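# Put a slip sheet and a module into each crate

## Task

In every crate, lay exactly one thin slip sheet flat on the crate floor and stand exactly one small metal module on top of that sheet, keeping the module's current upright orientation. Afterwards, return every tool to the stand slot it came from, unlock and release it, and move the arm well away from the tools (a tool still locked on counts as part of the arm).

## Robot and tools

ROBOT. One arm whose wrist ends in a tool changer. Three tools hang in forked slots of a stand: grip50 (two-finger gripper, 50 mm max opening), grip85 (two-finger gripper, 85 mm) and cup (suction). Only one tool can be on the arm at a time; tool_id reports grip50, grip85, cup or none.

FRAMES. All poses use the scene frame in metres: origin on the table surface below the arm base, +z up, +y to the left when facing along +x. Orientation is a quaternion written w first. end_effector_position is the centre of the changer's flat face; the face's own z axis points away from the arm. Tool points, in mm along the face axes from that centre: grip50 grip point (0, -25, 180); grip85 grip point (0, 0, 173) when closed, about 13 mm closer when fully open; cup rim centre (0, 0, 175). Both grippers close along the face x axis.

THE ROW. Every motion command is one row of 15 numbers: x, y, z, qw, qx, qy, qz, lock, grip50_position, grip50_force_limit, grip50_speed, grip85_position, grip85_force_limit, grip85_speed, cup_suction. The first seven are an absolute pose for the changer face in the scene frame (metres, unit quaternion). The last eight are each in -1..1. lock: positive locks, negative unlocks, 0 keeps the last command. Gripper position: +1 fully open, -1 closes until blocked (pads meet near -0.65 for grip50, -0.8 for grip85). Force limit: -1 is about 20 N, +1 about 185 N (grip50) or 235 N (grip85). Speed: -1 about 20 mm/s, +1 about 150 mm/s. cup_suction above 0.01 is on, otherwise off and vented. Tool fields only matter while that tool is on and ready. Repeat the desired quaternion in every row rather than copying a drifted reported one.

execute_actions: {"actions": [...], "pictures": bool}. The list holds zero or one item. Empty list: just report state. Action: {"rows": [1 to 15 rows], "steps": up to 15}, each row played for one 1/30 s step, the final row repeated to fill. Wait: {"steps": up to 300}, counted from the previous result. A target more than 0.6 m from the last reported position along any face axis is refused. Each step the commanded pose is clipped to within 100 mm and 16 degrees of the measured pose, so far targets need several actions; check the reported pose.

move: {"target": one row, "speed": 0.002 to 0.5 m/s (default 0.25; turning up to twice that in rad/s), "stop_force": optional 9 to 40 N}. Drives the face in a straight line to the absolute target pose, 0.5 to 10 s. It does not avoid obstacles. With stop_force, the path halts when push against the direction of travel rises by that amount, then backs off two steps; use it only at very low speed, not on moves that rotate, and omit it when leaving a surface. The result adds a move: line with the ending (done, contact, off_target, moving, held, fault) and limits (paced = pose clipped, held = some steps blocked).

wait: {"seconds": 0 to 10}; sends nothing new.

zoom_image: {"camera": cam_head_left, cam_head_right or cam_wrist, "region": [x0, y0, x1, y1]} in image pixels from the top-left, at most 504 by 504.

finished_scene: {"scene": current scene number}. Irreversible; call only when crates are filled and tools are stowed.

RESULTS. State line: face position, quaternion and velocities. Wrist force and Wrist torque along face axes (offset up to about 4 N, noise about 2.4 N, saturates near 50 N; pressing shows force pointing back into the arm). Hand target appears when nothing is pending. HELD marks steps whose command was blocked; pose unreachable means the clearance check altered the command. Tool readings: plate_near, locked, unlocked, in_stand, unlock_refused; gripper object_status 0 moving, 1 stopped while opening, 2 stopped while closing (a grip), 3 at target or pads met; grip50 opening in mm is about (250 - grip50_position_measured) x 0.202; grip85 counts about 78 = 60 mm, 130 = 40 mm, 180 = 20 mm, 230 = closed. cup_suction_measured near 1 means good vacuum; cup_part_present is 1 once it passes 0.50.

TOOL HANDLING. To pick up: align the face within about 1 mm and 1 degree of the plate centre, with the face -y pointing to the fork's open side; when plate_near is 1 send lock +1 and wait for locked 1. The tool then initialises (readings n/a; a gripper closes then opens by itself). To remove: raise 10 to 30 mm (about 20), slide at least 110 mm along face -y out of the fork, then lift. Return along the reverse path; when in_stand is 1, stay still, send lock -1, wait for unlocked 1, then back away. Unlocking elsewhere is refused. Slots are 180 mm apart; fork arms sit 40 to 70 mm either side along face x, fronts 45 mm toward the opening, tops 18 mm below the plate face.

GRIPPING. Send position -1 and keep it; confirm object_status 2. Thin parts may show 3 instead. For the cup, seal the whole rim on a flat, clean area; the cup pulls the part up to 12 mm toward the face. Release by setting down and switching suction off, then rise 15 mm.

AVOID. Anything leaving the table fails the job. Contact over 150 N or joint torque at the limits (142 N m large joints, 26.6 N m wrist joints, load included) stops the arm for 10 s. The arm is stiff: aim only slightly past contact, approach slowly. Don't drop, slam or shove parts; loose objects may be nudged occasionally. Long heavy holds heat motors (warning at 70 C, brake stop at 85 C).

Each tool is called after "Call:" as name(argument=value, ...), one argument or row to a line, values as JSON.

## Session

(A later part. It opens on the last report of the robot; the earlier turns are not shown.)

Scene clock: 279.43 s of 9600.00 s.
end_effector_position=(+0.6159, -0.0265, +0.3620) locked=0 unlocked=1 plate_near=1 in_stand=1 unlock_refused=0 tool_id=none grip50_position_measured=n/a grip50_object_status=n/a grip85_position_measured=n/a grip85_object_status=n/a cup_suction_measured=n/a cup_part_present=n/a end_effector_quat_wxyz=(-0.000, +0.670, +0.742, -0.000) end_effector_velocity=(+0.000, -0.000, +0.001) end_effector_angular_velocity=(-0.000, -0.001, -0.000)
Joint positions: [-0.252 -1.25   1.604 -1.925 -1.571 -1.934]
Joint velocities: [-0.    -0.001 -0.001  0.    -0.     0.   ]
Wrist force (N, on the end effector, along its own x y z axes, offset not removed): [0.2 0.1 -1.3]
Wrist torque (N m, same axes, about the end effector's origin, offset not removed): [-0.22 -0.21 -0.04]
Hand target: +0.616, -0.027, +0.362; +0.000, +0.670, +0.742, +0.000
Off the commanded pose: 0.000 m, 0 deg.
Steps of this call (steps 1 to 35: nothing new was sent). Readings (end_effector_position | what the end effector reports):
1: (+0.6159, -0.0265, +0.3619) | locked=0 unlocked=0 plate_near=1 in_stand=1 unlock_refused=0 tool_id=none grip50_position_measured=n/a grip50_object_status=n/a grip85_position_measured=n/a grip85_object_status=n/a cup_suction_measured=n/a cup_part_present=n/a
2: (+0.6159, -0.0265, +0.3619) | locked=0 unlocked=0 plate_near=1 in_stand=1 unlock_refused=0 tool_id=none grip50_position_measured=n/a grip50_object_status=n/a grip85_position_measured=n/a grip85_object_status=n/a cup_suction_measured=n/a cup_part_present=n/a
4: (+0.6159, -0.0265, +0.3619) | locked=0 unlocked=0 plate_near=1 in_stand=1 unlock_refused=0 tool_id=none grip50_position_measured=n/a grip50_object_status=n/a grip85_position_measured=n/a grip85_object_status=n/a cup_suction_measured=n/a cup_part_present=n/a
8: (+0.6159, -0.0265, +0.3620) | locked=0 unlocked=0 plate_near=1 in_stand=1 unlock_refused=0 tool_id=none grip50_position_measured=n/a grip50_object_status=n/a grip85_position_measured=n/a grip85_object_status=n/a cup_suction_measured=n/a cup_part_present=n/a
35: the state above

Call:
move(
  target=[0.6159,-0.0265,0.42,0,0.67,0.7424,0,0,1,0,0,1,0,0,0],
  speed=0.08,
)

Call:
move(
  target=[0.35,0.1,0.45,0,0.67,0.7424,0,0,1,0,0,1,0,0,0],
)

Call:
finished_scene(
  scene=1,
)

Scene clock: 285.43 s of 9600.00 s.
end_effector_position=(+0.6158, -0.0265, +0.4197) locked=0 unlocked=1 plate_near=0 in_stand=0 unlock_refused=0 tool_id=none grip50_position_measured=n/a grip50_object_status=n/a grip85_position_measured=n/a grip85_object_status=n/a cup_suction_measured=n/a cup_part_present=n/a end_effector_quat_wxyz=(+0.000, +0.670, +0.742, +0.000) end_effector_velocity=(-0.000, -0.001, +0.003) end_effector_angular_velocity=(+0.001, +0.001, -0.002)
Joint positions: [-0.252 -1.288  1.501 -1.785 -1.571 -1.934]
Joint velocities: [-0.002 -0.001 -0.006  0.008  0.     0.   ]
Wrist force (N, on the end effector, along its own x y z axes, offset not removed): [0.7 -0.7 -0.8]
Wrist torque (N m, same axes, about the end effector's origin, offset not removed): [-0.20 -0.19 0.03]
Hand target: +0.616, -0.026, +0.420; +0.000, +0.670, +0.742, +0.000
Off the commanded pose: 0.000 m, 0 deg.
move: done
camera_calibration (this result's frames):
cam_wrist: T_world_to_cam=[[-0.112196, 0.993686, -0.000878598, 0.0988346], [0.947866, 0.107288, 0.300066, -0.651279], [0.298265, 0.0328333, -0.953918, 0.26752], [0, 0, 0, 1]] pos_world=[0.548622, -0.0371198, 0.450705]

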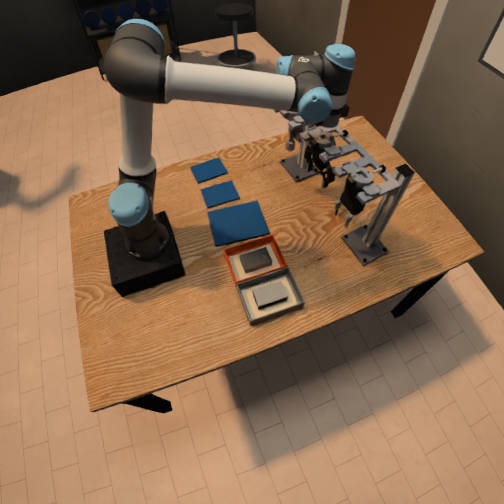

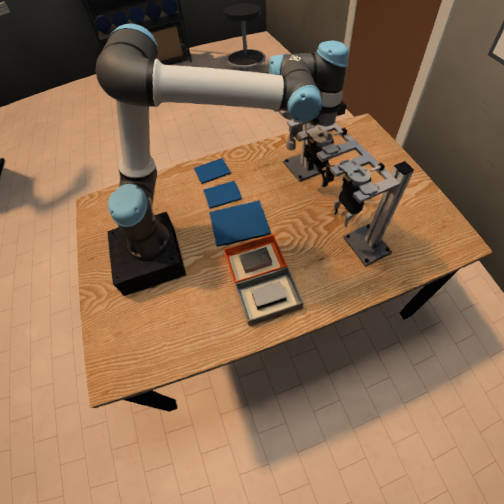

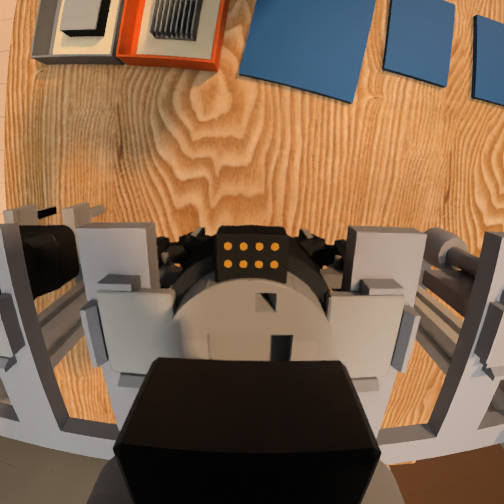

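Scene clock: 287.33 s of 9600.00 s.
end_effector_position=(+0.3502, +0.1000, +0.4498) locked=0 unlocked=1 plate_near=0 in_stand=0 unlock_refused=0 tool_id=none grip50_position_measured=n/a grip50_object_status=n/a grip85_position_measured=n/a grip85_object_status=n/a cup_suction_measured=n/a cup_part_present=n/a end_effector_quat_wxyz=(-0.000, +0.670, +0.742, -0.000) end_effector_velocity=(-0.002, +0.001, +0.000) end_effector_angular_velocity=(+0.001, -0.001, +0.000)
Joint positions: [-0.087 -1.934  2.041 -1.679 -1.571 -1.77 ]
Joint velocities: [ 0.002 -0.006  0.002  0.003  0.001  0.002]
Wrist force (N, on the end effector, along its own x y z axes, offset not removed): [0.7 0.2 -1.3]
Wrist torque (N m, same axes, about the end effector's origin, offset not removed): [-0.17 -0.27 -0.15]
Hand target: +0.350, +0.100, +0.450; -0.000, +0.670, +0.742, -0.000
Off the commanded pose: 0.000 m, 0 deg.
move: done
camera_calibration (this result's frames):
cam_wrist: T_world_to_cam=[[-0.112202, 0.993685, -0.000701714, -0.0566605], [0.947969, 0.107252, 0.299754, -0.422054], [0.297937, 0.032968, -0.954016, 0.371508], [0, 0, 0, 1]] pos_world=[0.28305, 0.0893209, 0.480897]

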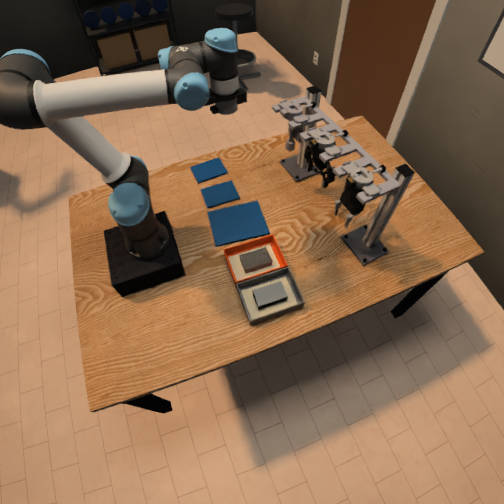

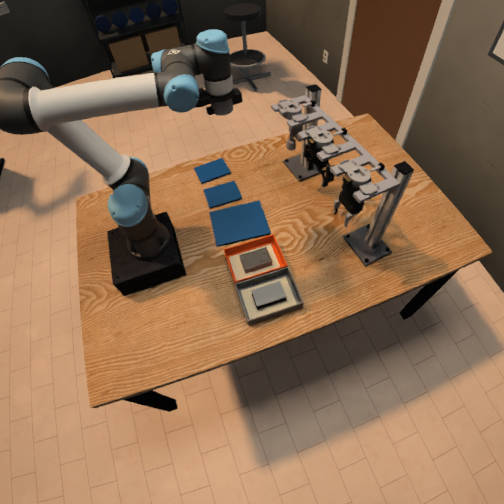

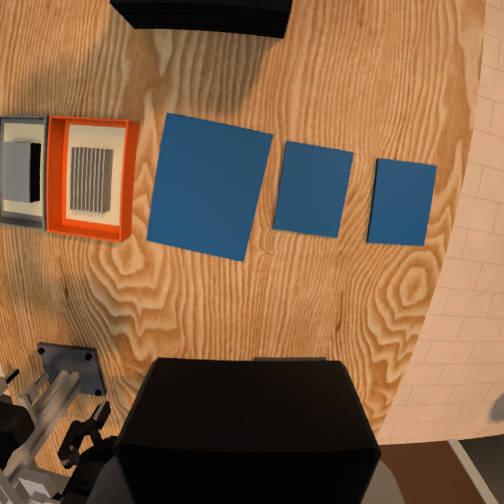

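The scene is finished: the task was done.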